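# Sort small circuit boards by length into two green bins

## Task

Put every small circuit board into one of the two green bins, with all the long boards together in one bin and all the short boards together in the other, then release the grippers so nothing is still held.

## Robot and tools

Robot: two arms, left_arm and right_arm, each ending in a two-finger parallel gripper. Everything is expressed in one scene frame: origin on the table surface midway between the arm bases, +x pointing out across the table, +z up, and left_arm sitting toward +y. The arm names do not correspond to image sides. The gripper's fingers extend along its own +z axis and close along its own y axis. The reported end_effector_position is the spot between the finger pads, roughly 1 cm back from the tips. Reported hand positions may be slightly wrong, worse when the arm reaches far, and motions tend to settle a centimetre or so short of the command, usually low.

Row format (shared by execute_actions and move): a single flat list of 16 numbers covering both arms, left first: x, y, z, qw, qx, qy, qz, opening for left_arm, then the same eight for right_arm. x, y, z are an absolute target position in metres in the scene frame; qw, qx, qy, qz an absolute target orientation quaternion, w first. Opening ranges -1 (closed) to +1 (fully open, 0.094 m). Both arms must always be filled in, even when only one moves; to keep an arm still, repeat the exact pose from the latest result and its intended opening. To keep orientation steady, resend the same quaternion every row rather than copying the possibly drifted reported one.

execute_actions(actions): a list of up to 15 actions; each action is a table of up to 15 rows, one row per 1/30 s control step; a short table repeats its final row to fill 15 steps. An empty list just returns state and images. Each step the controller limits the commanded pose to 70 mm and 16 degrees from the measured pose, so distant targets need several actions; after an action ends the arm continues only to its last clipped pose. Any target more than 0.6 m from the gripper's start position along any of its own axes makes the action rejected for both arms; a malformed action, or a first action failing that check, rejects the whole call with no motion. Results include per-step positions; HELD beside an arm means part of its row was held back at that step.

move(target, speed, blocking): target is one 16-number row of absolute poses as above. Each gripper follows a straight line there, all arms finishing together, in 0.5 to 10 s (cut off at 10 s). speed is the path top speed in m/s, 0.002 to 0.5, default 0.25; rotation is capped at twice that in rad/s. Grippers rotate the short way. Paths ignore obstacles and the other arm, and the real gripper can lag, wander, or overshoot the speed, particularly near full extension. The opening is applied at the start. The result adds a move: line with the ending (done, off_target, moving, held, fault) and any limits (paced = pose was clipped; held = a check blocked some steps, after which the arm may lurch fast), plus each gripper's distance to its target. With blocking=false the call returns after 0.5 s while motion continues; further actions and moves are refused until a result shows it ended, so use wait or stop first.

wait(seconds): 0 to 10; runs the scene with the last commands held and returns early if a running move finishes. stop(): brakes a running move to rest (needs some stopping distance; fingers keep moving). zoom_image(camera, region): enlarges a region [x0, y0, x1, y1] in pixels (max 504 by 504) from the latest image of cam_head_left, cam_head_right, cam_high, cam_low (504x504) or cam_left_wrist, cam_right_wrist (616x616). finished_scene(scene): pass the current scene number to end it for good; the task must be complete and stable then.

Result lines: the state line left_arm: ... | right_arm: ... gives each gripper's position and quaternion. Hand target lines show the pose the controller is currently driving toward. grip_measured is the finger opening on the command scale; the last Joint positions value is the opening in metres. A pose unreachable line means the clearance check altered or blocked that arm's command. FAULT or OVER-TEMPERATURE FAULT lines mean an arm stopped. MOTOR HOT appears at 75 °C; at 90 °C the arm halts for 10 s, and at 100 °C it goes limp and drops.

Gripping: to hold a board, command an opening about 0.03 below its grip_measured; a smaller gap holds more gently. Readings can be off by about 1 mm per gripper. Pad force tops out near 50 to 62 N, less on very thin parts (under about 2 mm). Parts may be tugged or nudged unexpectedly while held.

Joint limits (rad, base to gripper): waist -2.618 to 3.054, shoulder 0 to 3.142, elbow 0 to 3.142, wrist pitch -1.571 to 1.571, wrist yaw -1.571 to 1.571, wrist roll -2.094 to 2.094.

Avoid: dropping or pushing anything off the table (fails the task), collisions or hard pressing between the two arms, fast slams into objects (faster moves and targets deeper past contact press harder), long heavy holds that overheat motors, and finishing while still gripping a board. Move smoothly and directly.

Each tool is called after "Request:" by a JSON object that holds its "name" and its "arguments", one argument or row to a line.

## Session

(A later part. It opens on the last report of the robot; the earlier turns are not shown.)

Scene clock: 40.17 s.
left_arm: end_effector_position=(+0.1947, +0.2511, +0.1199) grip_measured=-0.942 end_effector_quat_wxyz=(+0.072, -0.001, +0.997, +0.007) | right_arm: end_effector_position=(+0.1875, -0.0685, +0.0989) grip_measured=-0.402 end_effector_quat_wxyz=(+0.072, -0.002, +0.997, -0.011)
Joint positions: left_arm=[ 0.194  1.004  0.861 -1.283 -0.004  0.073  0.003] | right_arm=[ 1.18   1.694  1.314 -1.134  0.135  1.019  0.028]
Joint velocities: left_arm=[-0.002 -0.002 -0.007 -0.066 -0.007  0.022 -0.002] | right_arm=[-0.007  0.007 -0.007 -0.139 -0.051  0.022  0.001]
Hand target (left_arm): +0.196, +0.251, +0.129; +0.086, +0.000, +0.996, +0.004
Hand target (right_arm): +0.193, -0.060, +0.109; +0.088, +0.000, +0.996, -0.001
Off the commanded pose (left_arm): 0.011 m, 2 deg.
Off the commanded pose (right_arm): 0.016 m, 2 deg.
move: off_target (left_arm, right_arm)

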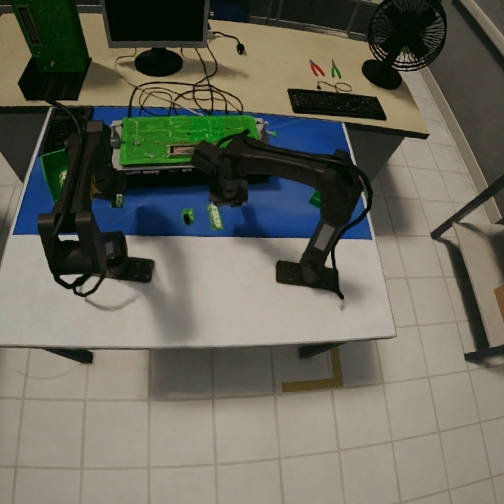

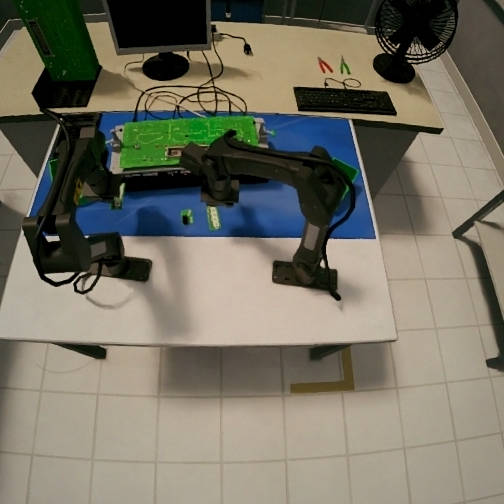

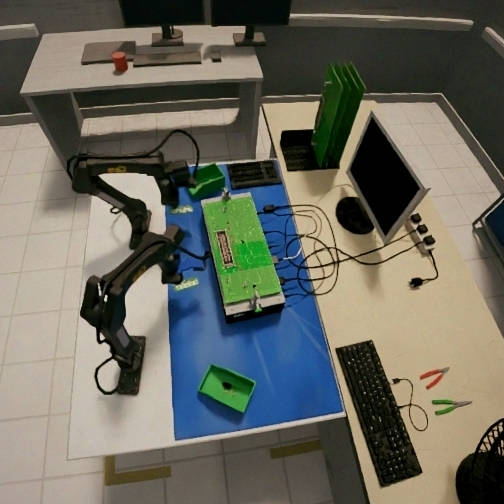

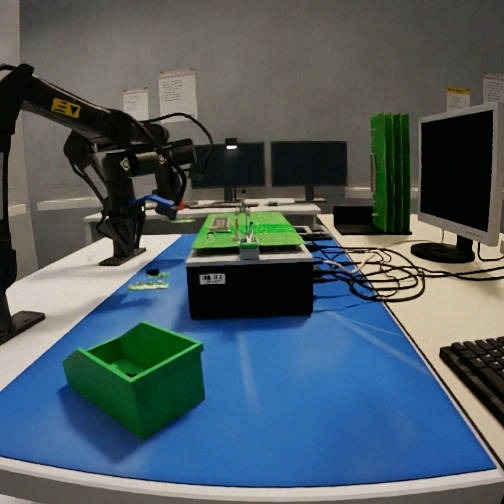

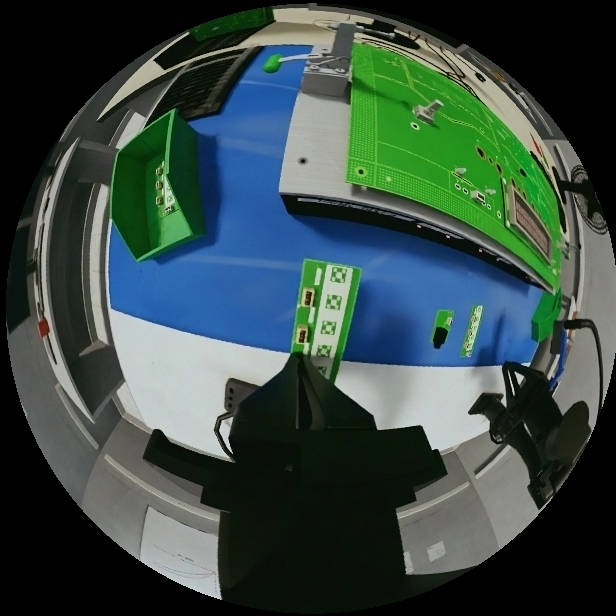

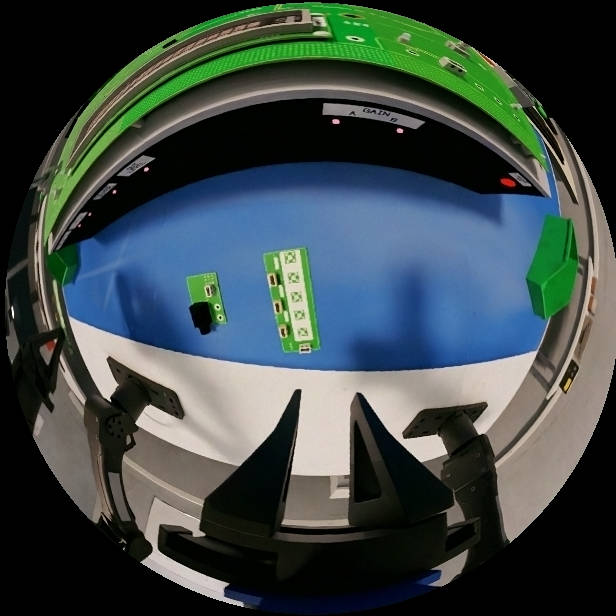

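Request:
{"name": "move", "arguments": {
  "target": [0.316,0.447,0.13, 0.0857,-0.173,0.981,0.015, -0.97, 0.203,0.05,0.075, 0.087,0,0.996,0, -0.4],
  "speed": 0.28
}}

Scene clock: 41.70 s.
left_arm: end_effector_position=(+0.3112, +0.4458, +0.1252) grip_measured=-0.942 end_effector_quat_wxyz=(+0.076, -0.171, +0.982, +0.021) | right_arm: end_effector_position=(+0.1986, +0.0443, +0.0623) grip_measured=-0.402 end_effector_quat_wxyz=(+0.075, -0.002, +0.997, -0.006)
Joint positions: left_arm=[ 0.772  1.722  1.446 -1.141  0.032  0.304  0.003] | right_arm=[ 1.3    2.112  1.728 -1.135  0.142  1.138  0.028]
Joint velocities: left_arm=[ 0.007 -0.002  0.007  0.037  0.007  0.037  0.   ] | right_arm=[-0.002  0.002  0.037 -0.037  0.022  0.051 -0.   ]
Hand target (left_arm): +0.315, +0.447, +0.132; +0.083, -0.173, +0.981, +0.018
Hand target (right_arm): +0.201, +0.050, +0.073; +0.088, -0.000, +0.996, -0.000
Off the commanded pose (left_arm): 0.007 m, 1 deg.
Off the commanded pose (right_arm): 0.015 m, 2 deg.
move: off_target (right_arm)

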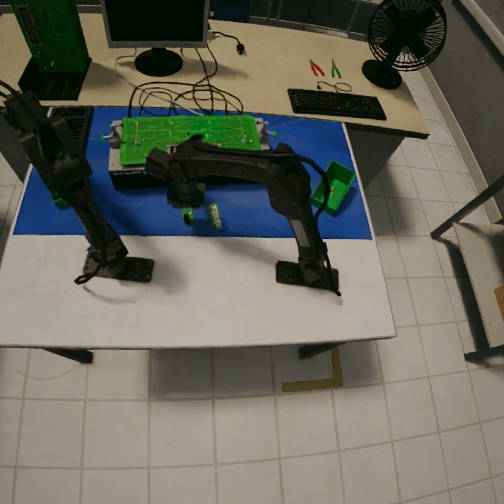

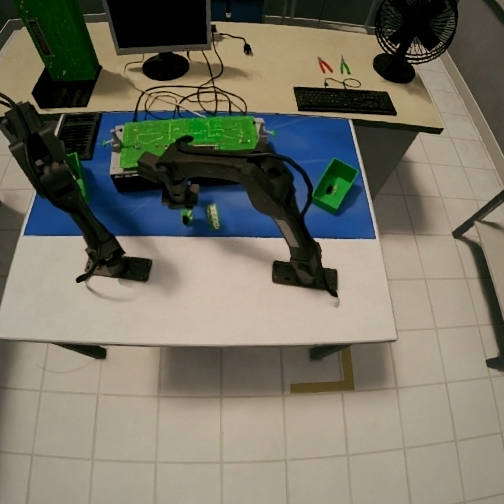

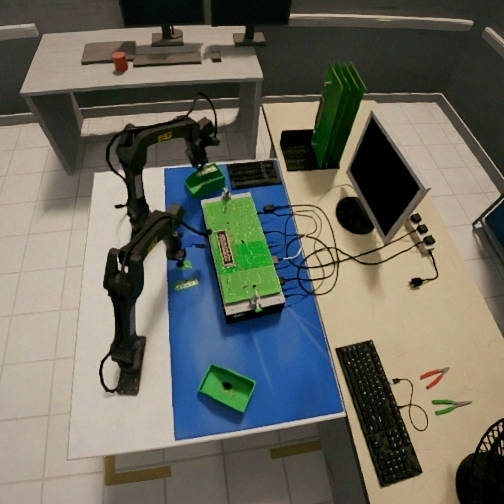

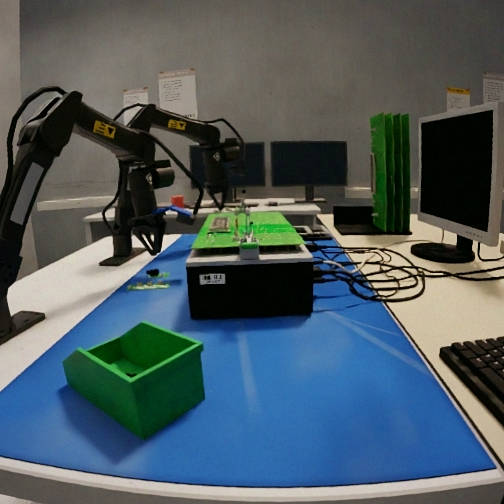

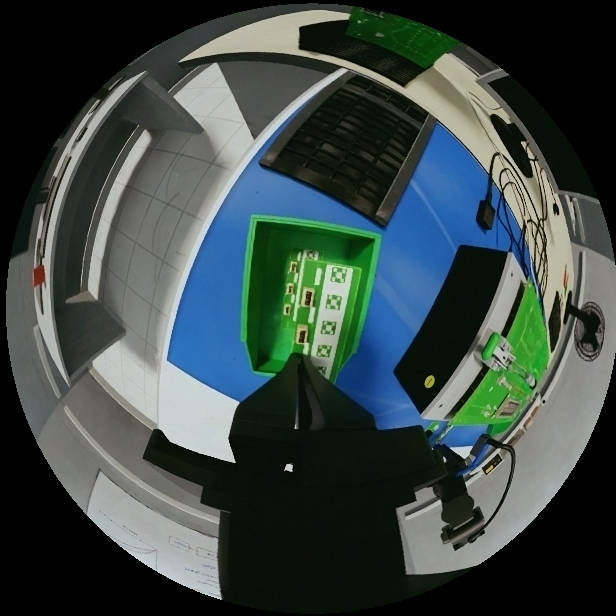

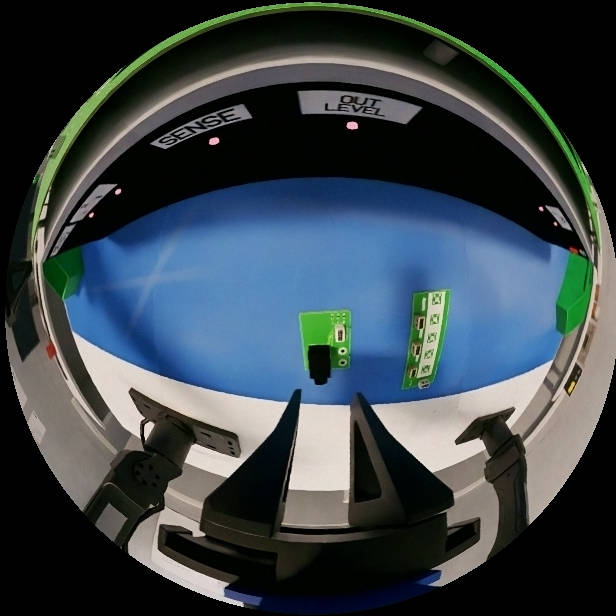

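Request:
{"name": "move", "arguments": {
  "target": [0.315,0.446,0.045, 0.0857,-0.173,0.981,0.015, -0.97, 0.203,0.052,0.034, 0.087,0,0.996,0, -0.4],
  "speed": 0.1
}}

Request:
{"name": "zoom_image", "arguments": {
  "camera": "cam_right_wrist",
  "region": [250,290,410,450]
}}

Request:
{"name": "zoom_image", "arguments": {
  "camera": "cam_left_wrist",
  "region": [200,180,440,420]
}}

Scene clock: 43.53 s.
left_arm: end_effector_position=(+0.3170, +0.4484, +0.0505) grip_measured=-0.942 end_effector_quat_wxyz=(+0.086, -0.171, +0.981, +0.022) | right_arm: end_effector_position=(+0.2021, +0.0525, +0.0380) grip_measured=-0.402 end_effector_quat_wxyz=(+0.079, -0.001, +0.997, +0.003)
Joint positions: left_arm=[ 0.772  1.779  1.209 -0.827  0.04   0.304  0.003] | right_arm=[ 1.3    2.147  1.683 -1.036  0.141  1.14   0.028]
Joint velocities: left_arm=[-0.002  0.002  0.002 -0.022 -0.007 -0.066 -0.001] | right_arm=[ 0.022  0.007  0.012 -0.022  0.022 -0.022  0.001]
Hand target (left_arm): +0.316, +0.446, +0.045; +0.086, -0.173, +0.981, +0.015
Hand target (right_arm): +0.203, +0.052, +0.034; +0.087, +0.000, +0.996, -0.000
Off the commanded pose (left_arm): 0.006 m, 1 deg.
Off the commanded pose (right_arm): 0.004 m, 1 deg.
move: done

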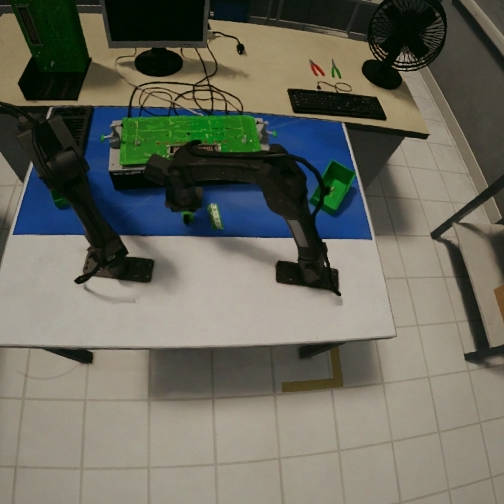

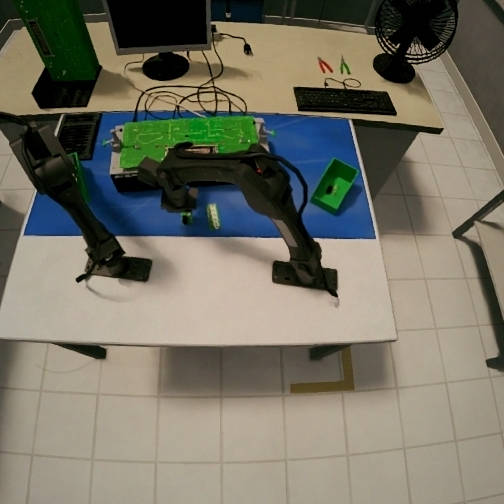

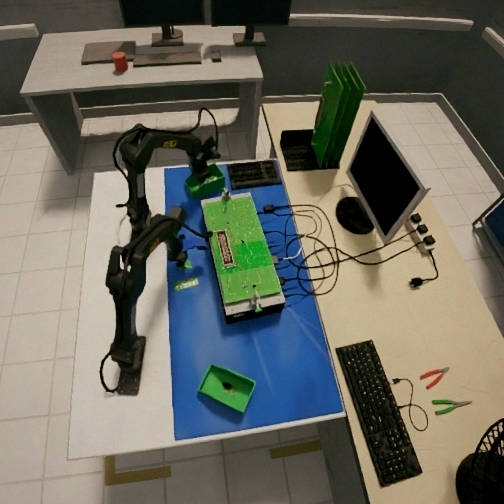

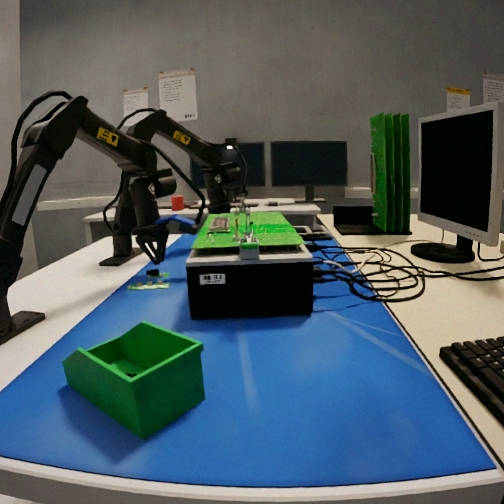

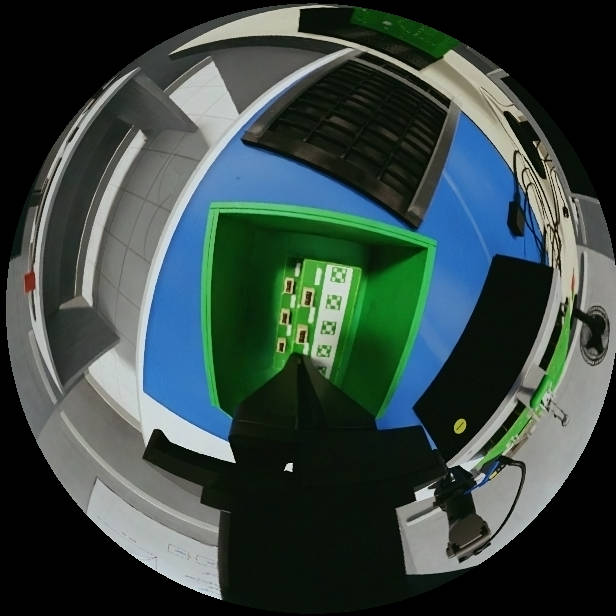

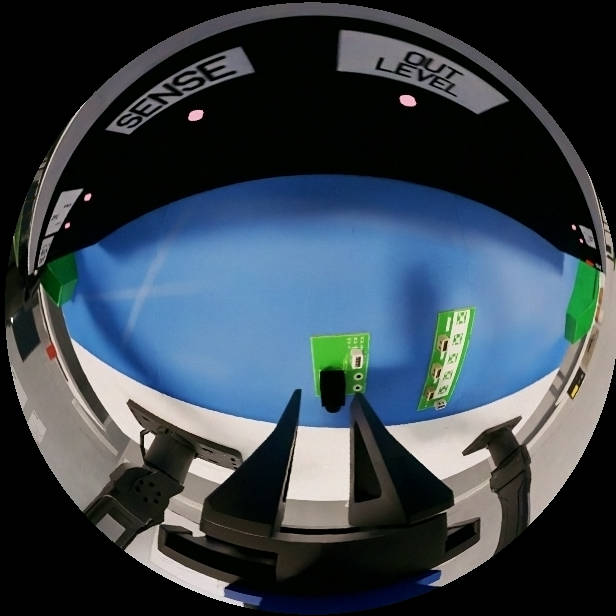

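Region (250, 290, 410, 450) of cam_right_wrist's 616x616 image, scaled by 3.150, with more detail than that image has.

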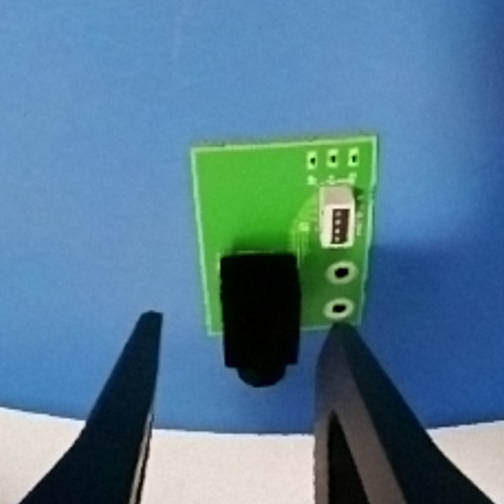

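Region (200, 180, 440, 420) of cam_left_wrist's 616x616 image, scaled by 2.100, with more detail than that image has.

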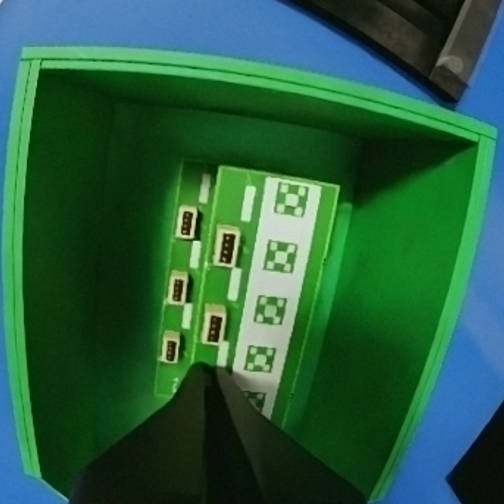

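Request:
{"name": "move", "arguments": {
  "target": [0.315,0.446,0.027, 0.0857,-0.173,0.981,0.015, -0.97, 0.200,0.048,0.020, 0.087,0,0.996,0, -0.4],
  "speed": 0.04
}}

Request:
{"name": "zoom_image", "arguments": {
  "camera": "cam_right_wrist",
  "region": [250,290,410,450]
}}

Request:
{"name": "zoom_image", "arguments": {
  "camera": "cam_left_wrist",
  "region": [200,180,440,420]
}}

Scene clock: 45.20 s.
left_arm: end_effector_position=(+0.3174, +0.4487, +0.0339) grip_measured=-0.942 end_effector_quat_wxyz=(+0.088, -0.170, +0.981, +0.023) | right_arm: end_effector_position=(+0.2000, +0.0479, +0.0228) grip_measured=-0.402 end_effector_quat_wxyz=(+0.078, -0.001, +0.997, +0.001)
Joint positions: left_arm=[ 0.772  1.8    1.163 -0.756  0.04   0.304  0.003] | right_arm=[ 1.3    2.147  1.621 -0.978  0.141  1.14   0.028]
Joint velocities: left_arm=[ 0.007 -0.027  0.007 -0.022 -0.051  0.007  0.001] | right_arm=[-0.002 -0.012  0.002  0.037  0.022 -0.066  0.   ]
Hand target (left_arm): +0.315, +0.446, +0.027; +0.086, -0.173, +0.981, +0.015
Hand target (right_arm): +0.200, +0.048, +0.020; +0.087, +0.000, +0.996, -0.000
Off the commanded pose (left_arm): 0.008 m, 1 deg.
Off the commanded pose (right_arm): 0.003 m, 1 deg.
move: done

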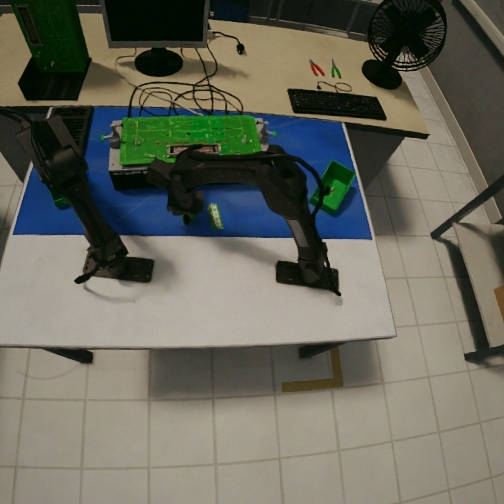

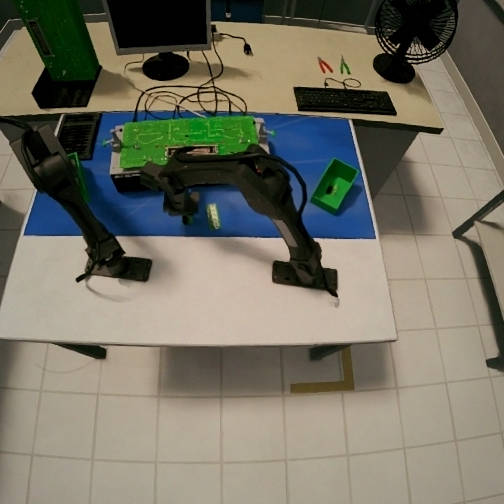

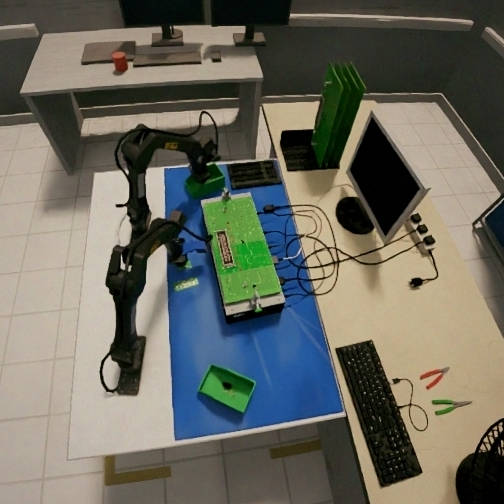

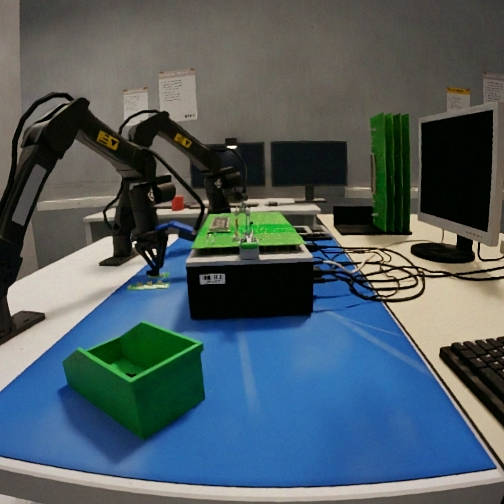

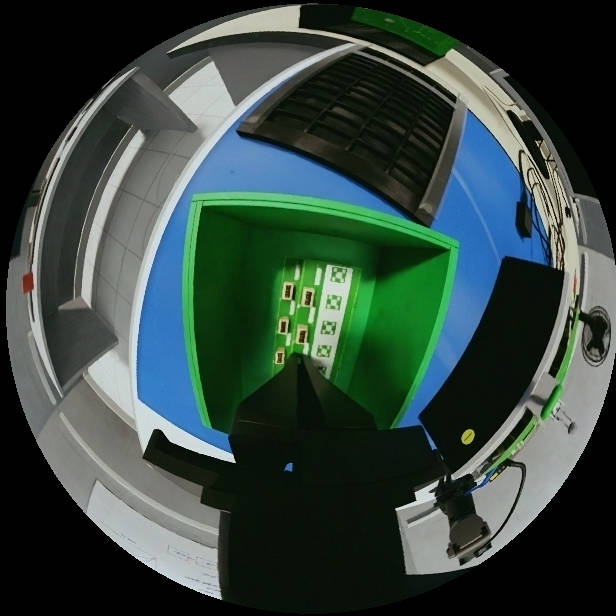

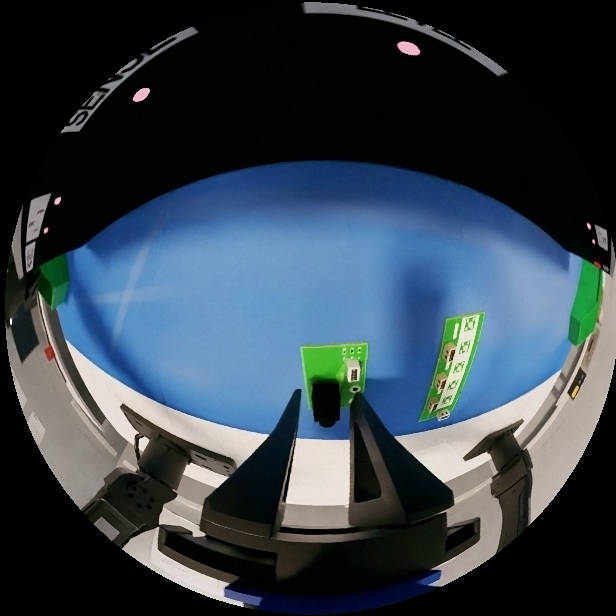

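Region (250, 290, 410, 450) of cam_right_wrist's 616x616 image, scaled by 3.150, with more detail than that image has.

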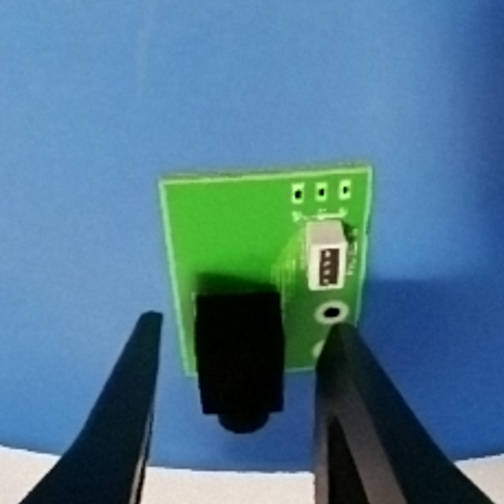

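Region (200, 180, 440, 420) of cam_left_wrist's 616x616 image, scaled by 2.100, with more detail than that image has.

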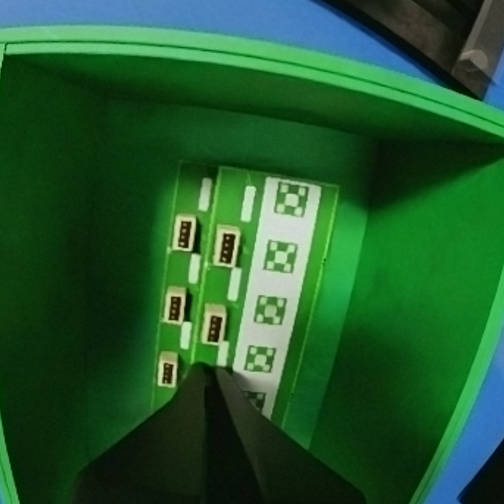

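Request:
{"name": "execute_actions", "arguments": {
  "actions": [
    [[0.315,0.446,0.0265,0.0857,-0.173,0.981,0.015,-0.97,0.1995,0.048,0.0195,0.087,0,0.996,0,-0.42],[0.315,0.446,0.026,0.0857,-0.173,0.981,0.015,-0.97,0.199,0.048,0.019,0.087,0,0.996,0,-0.44],[0.315,0.446,0.0255,0.0857,-0.173,0.981,0.015,-0.97,0.1985,0.048,0.0185,0.087,0,0.996,0,-0.46],[0.315,0.446,0.025,0.0857,-0.173,0.981,0.015,-0.97,0.198,0.048,0.018,0.087,0,0.996,0,-0.48],[0.315,0.446,0.0245,0.0857,-0.173,0.981,0.015,-0.97,0.1975,0.048,0.0175,0.087,0,0.996,0,-0.50],[0.315,0.446,0.024,0.0857,-0.173,0.981,0.015,-0.97,0.197,0.048,0.017,0.087,0,0.996,0,-0.52],[0.315,0.446,0.0235,0.0857,-0.173,0.981,0.015,-0.97,0.197,0.048,0.0165,0.087,0,0.996,0,-0.54],[0.315,0.446,0.023,0.0857,-0.173,0.981,0.015,-0.97,0.197,0.048,0.016,0.087,0,0.996,0,-0.55],[0.315,0.446,0.0225,0.0857,-0.173,0.981,0.015,-0.97,0.197,0.048,0.0155,0.087,0,0.996,0,-0.55],[0.315,0.446,0.022,0.0857,-0.173,0.981,0.015,-0.97,0.197,0.048,0.015,0.087,0,0.996,0,-0.55]]
  ]
}}

Request:
{"name": "zoom_image", "arguments": {
  "camera": "cam_right_wrist",
  "region": [250,290,410,450]
}}

Scene clock: 46.90 s.
left_arm: end_effector_position=(+0.3209, +0.4514, +0.0348) grip_measured=-0.942 end_effector_quat_wxyz=(+0.096, -0.170, +0.980, +0.027) | right_arm: end_effector_position=(+0.1993, +0.0461, +0.0184) grip_measured=-0.548 end_effector_quat_wxyz=(+0.078, +0.002, +0.997, -0.000)
Joint positions: left_arm=[ 0.772  1.8    1.163 -0.738  0.04   0.304  0.003] | right_arm=[ 1.3    2.147  1.602 -0.962  0.142  1.146  0.021]
Joint velocities: left_arm=[-0.037  0.007  0.002  0.007 -0.066  0.007 -0.001] | right_arm=[-0.017  0.012 -0.002  0.007  0.037 -0.051  0.   ]
Hand target (left_arm): +0.315, +0.446, +0.022; +0.085, -0.173, +0.981, +0.015
Hand target (right_arm): +0.197, +0.048, +0.015; +0.087, -0.000, +0.996, -0.000
Off the commanded pose (left_arm): 0.015 m, 2 deg.
Off the commanded pose (right_arm): 0.005 m, 1 deg.
Step readings (end_effector_position):
0: left_arm (+0.3177, +0.4489, +0.0340) | right_arm (+0.2001, +0.0482, +0.0228)
1: left_arm (+0.3177, +0.4489, +0.0340) | right_arm (+0.2001, +0.0482, +0.0228)
2: left_arm (+0.3177, +0.4490, +0.0340) | right_arm (+0.2002, +0.0483, +0.0228)
4: left_arm (+0.3181, +0.4492, +0.0341) | right_arm (+0.2004, +0.0488, +0.0229)
8: left_arm (+0.3192, +0.4501, +0.0343) | right_arm (+0.2007, +0.0492, +0.0219)
15: end_effector_position above

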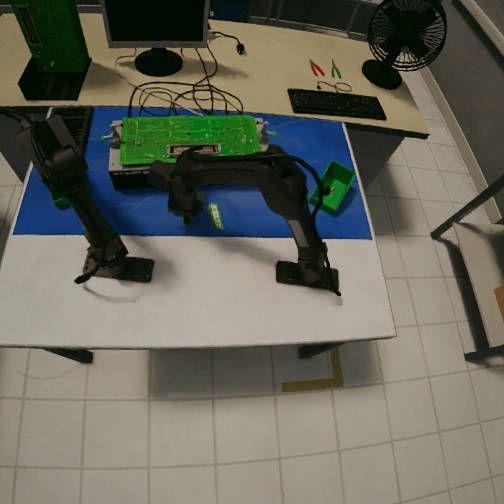

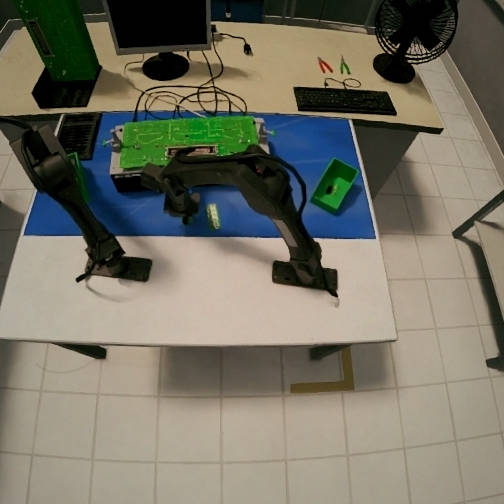

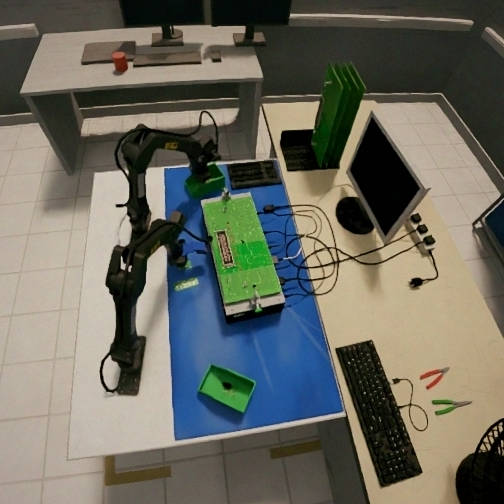

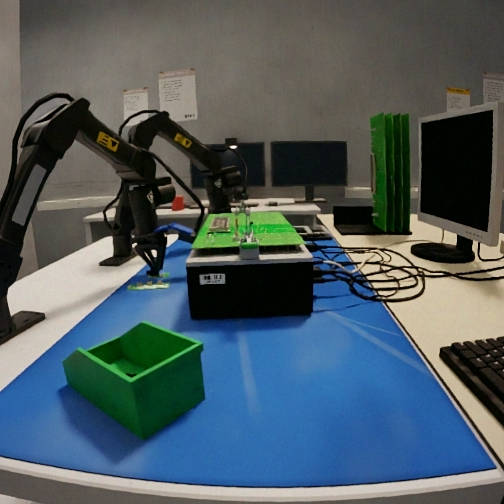

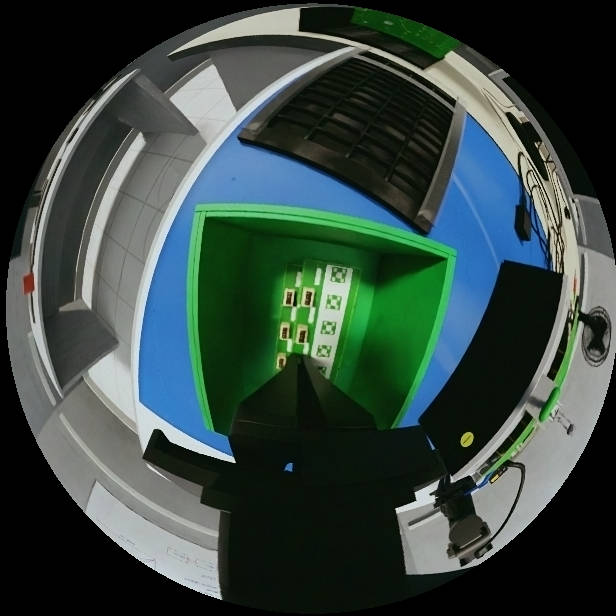

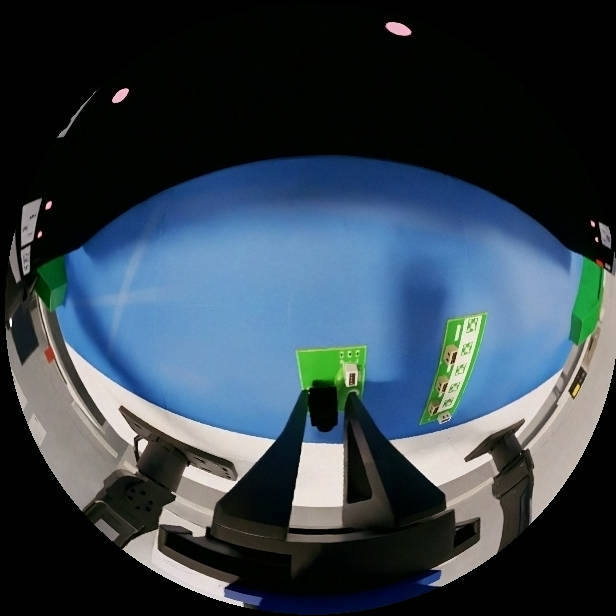

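Region (250, 290, 410, 450) of cam_right_wrist's 616x616 image, scaled by 3.150, with more detail than that image has.

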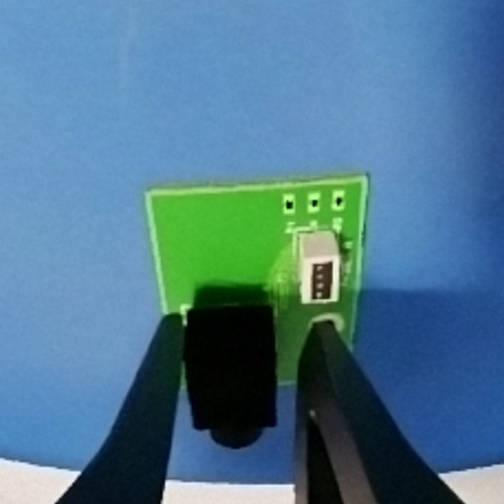

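Request:
{"name": "execute_actions", "arguments": {
  "actions": [
    [[0.315,0.446,0.024,0.0857,-0.173,0.981,0.015,-0.95,0.197,0.049,0.015,0.087,0,0.996,0,-0.56],[0.315,0.446,0.025,0.0857,-0.173,0.981,0.015,-0.93,0.197,0.0495,0.015,0.087,0,0.996,0,-0.575],[0.315,0.446,0.026,0.0857,-0.173,0.981,0.015,-0.91,0.197,0.050,0.015,0.087,0,0.996,0,-0.59],[0.315,0.446,0.026,0.0857,-0.173,0.981,0.015,-0.89,0.197,0.050,0.015,0.087,0,0.996,0,-0.605],[0.315,0.446,0.026,0.0857,-0.173,0.981,0.015,-0.87,0.197,0.050,0.015,0.087,0,0.996,0,-0.62],[0.315,0.446,0.026,0.0857,-0.173,0.981,0.015,-0.85,0.197,0.050,0.015,0.087,0,0.996,0,-0.635],[0.315,0.446,0.026,0.0857,-0.173,0.981,0.015,-0.83,0.197,0.050,0.015,0.087,0,0.996,0,-0.65],[0.315,0.446,0.026,0.0857,-0.173,0.981,0.015,-0.81,0.197,0.050,0.015,0.087,0,0.996,0,-0.665],[0.315,0.446,0.026,0.0857,-0.173,0.981,0.015,-0.80,0.197,0.050,0.015,0.087,0,0.996,0,-0.68],[0.315,0.446,0.026,0.0857,-0.173,0.981,0.015,-0.80,0.197,0.050,0.015,0.087,0,0.996,0,-0.695],[0.315,0.446,0.026,0.0857,-0.173,0.981,0.015,-0.80,0.197,0.050,0.015,0.087,0,0.996,0,-0.71],[0.315,0.446,0.026,0.0857,-0.173,0.981,0.015,-0.80,0.197,0.050,0.015,0.087,0,0.996,0,-0.725],[0.315,0.446,0.026,0.0857,-0.173,0.981,0.015,-0.80,0.197,0.050,0.015,0.087,0,0.996,0,-0.74],[0.315,0.446,0.026,0.0857,-0.173,0.981,0.015,-0.80,0.197,0.050,0.015,0.087,0,0.996,0,-0.755],[0.315,0.446,0.026,0.0857,-0.173,0.981,0.015,-0.80,0.197,0.050,0.015,0.087,0,0.996,0,-0.765]]
  ]
}}

Scene clock: 48.17 s.
left_arm: end_effector_position=(+0.3213, +0.4516, +0.0349) grip_measured=-0.802 end_effector_quat_wxyz=(+0.097, -0.170, +0.980, +0.028) | right_arm: end_effector_position=(+0.1978, +0.0481, +0.0185) grip_measured=-0.741 end_effector_quat_wxyz=(+0.079, +0.001, +0.997, +0.002)
Joint positions: left_arm=[ 0.772  1.8    1.163 -0.736  0.04   0.304  0.009] | right_arm=[ 1.306  2.147  1.602 -0.958  0.142  1.149  0.012]
Joint velocities: left_arm=[ 0.002  0.002 -0.002 -0.081 -0.022 -0.051 -0.001] | right_arm=[-0.002  0.007 -0.002  0.022  0.051  0.037 -0.009]
Hand target (left_arm): +0.315, +0.446, +0.026; +0.086, -0.173, +0.981, +0.015
Hand target (right_arm): +0.197, +0.050, +0.015; +0.087, +0.000, +0.996, -0.000
Off the commanded pose (left_arm): 0.012 m, 2 deg.
Off the commanded pose (right_arm): 0.004 m, 1 deg.
Step readings (end_effector_position):
0: left_arm (+0.3213, +0.4517, +0.0349) | right_arm (+0.1997, +0.0470, +0.0184)
1: left_arm (+0.3213, +0.4517, +0.0349) | right_arm (+0.1997, +0.0470, +0.0184)
2: left_arm (+0.3213, +0.4517, +0.0349) | right_arm (+0.1997, +0.0470, +0.0184)
4: left_arm (+0.3213, +0.4517, +0.0349) | right_arm (+0.1995, +0.0472, +0.0185)
8: left_arm (+0.3213, +0.4516, +0.0349) | right_arm (+0.1981, +0.0479, +0.0185)
15: end_effector_position above

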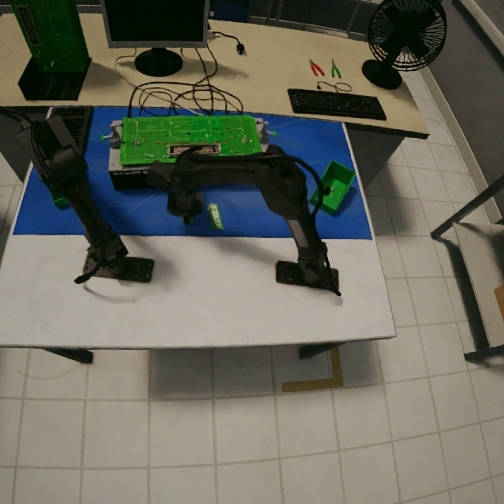

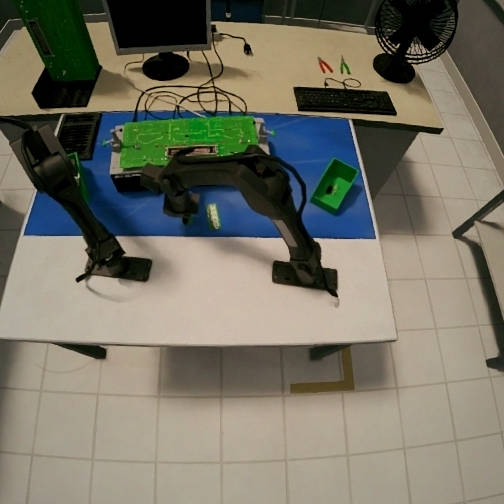

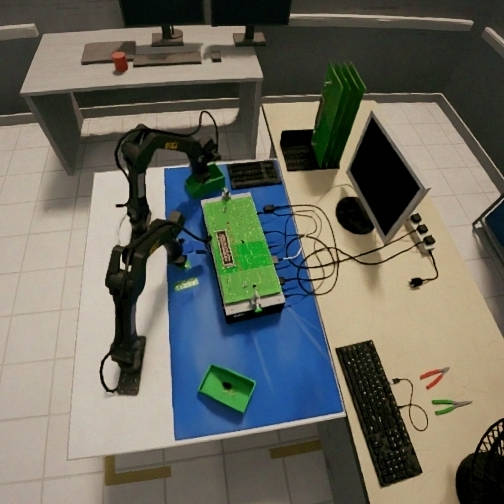

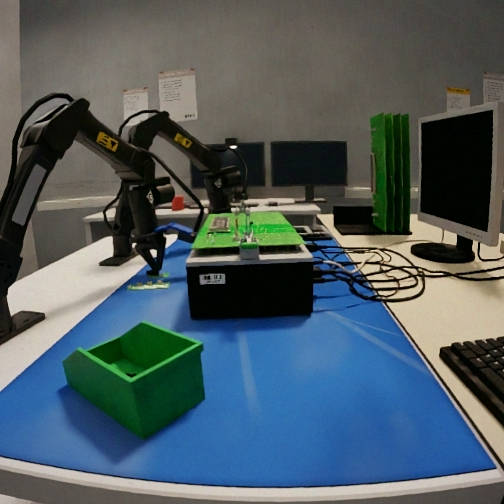

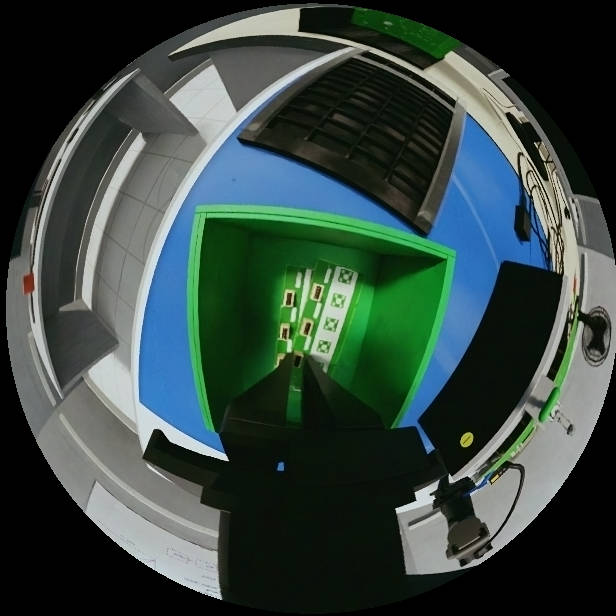

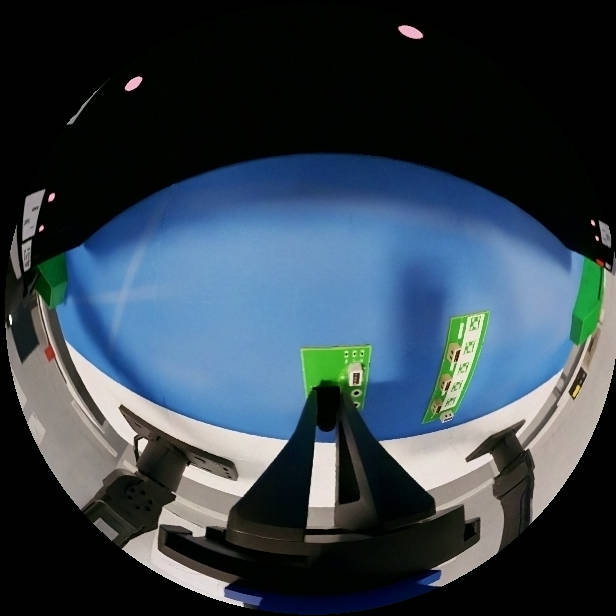

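Request:
{"name": "move", "arguments": {
  "target": [0.314,0.446,0.125, 0.0857,-0.173,0.981,0.015, -0.80, 0.188,0.0,0.13, 0.087,0,0.996,0, -0.775],
  "speed": 0.18
}}

Scene clock: 49.77 s.
left_arm: end_effector_position=(+0.3117, +0.4442, +0.1146) grip_measured=-0.802 end_effector_quat_wxyz=(+0.075, -0.171, +0.982, +0.016) | right_arm: end_effector_position=(+0.1817, +0.0013, +0.1162) grip_measured=-0.742 end_effector_quat_wxyz=(+0.073, -0.003, +0.997, -0.010)
Joint positions: left_arm=[ 0.772  1.727  1.41  -1.105  0.041  0.304  0.009] | right_arm=[ 1.293  1.915  1.658 -1.269  0.141  1.131  0.012]
Joint velocities: left_arm=[-0.017 -0.002  0.017 -0.066  0.007  0.007  0.001] | right_arm=[ 0.012  0.002 -0.002 -0.007 -0.037 -0.022 -0.   ]
Hand target (left_arm): +0.313, +0.445, +0.125; +0.086, -0.173, +0.981, +0.015
Hand target (right_arm): +0.189, +0.001, +0.131; +0.087, -0.000, +0.996, -0.000
Off the commanded pose (left_arm): 0.011 m, 1 deg.
Off the commanded pose (right_arm): 0.015 m, 2 deg.
move: off_target (left_arm, right_arm)

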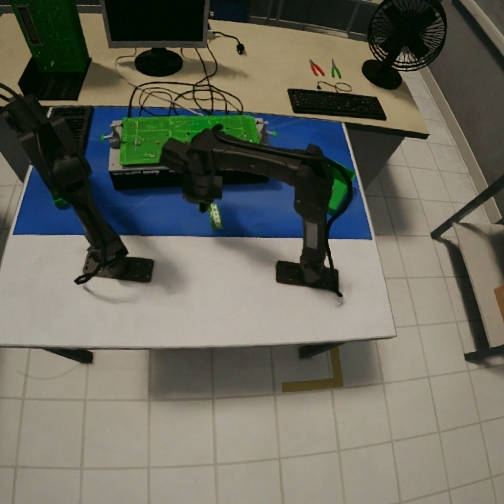

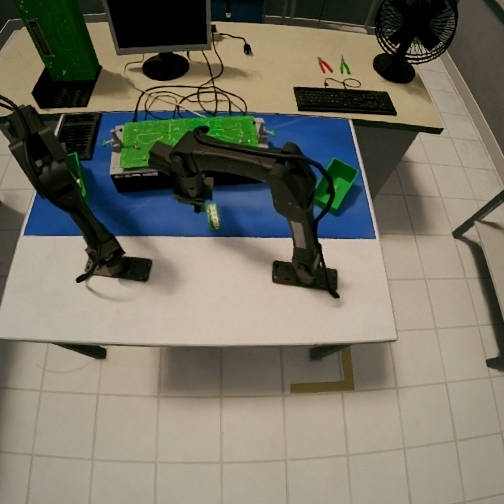

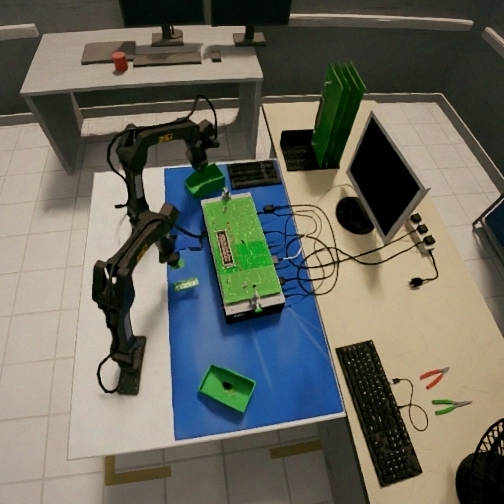

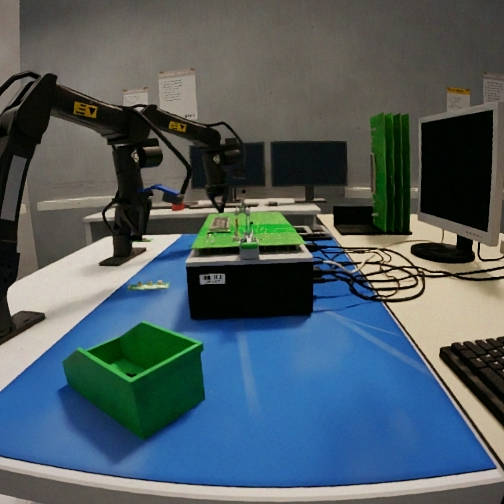

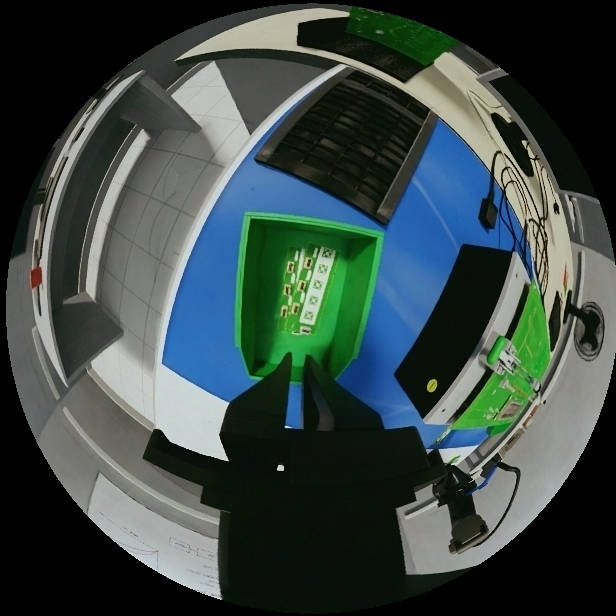

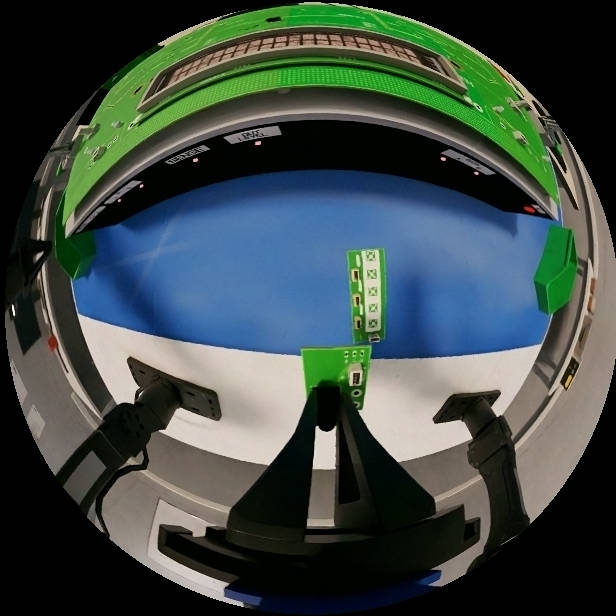

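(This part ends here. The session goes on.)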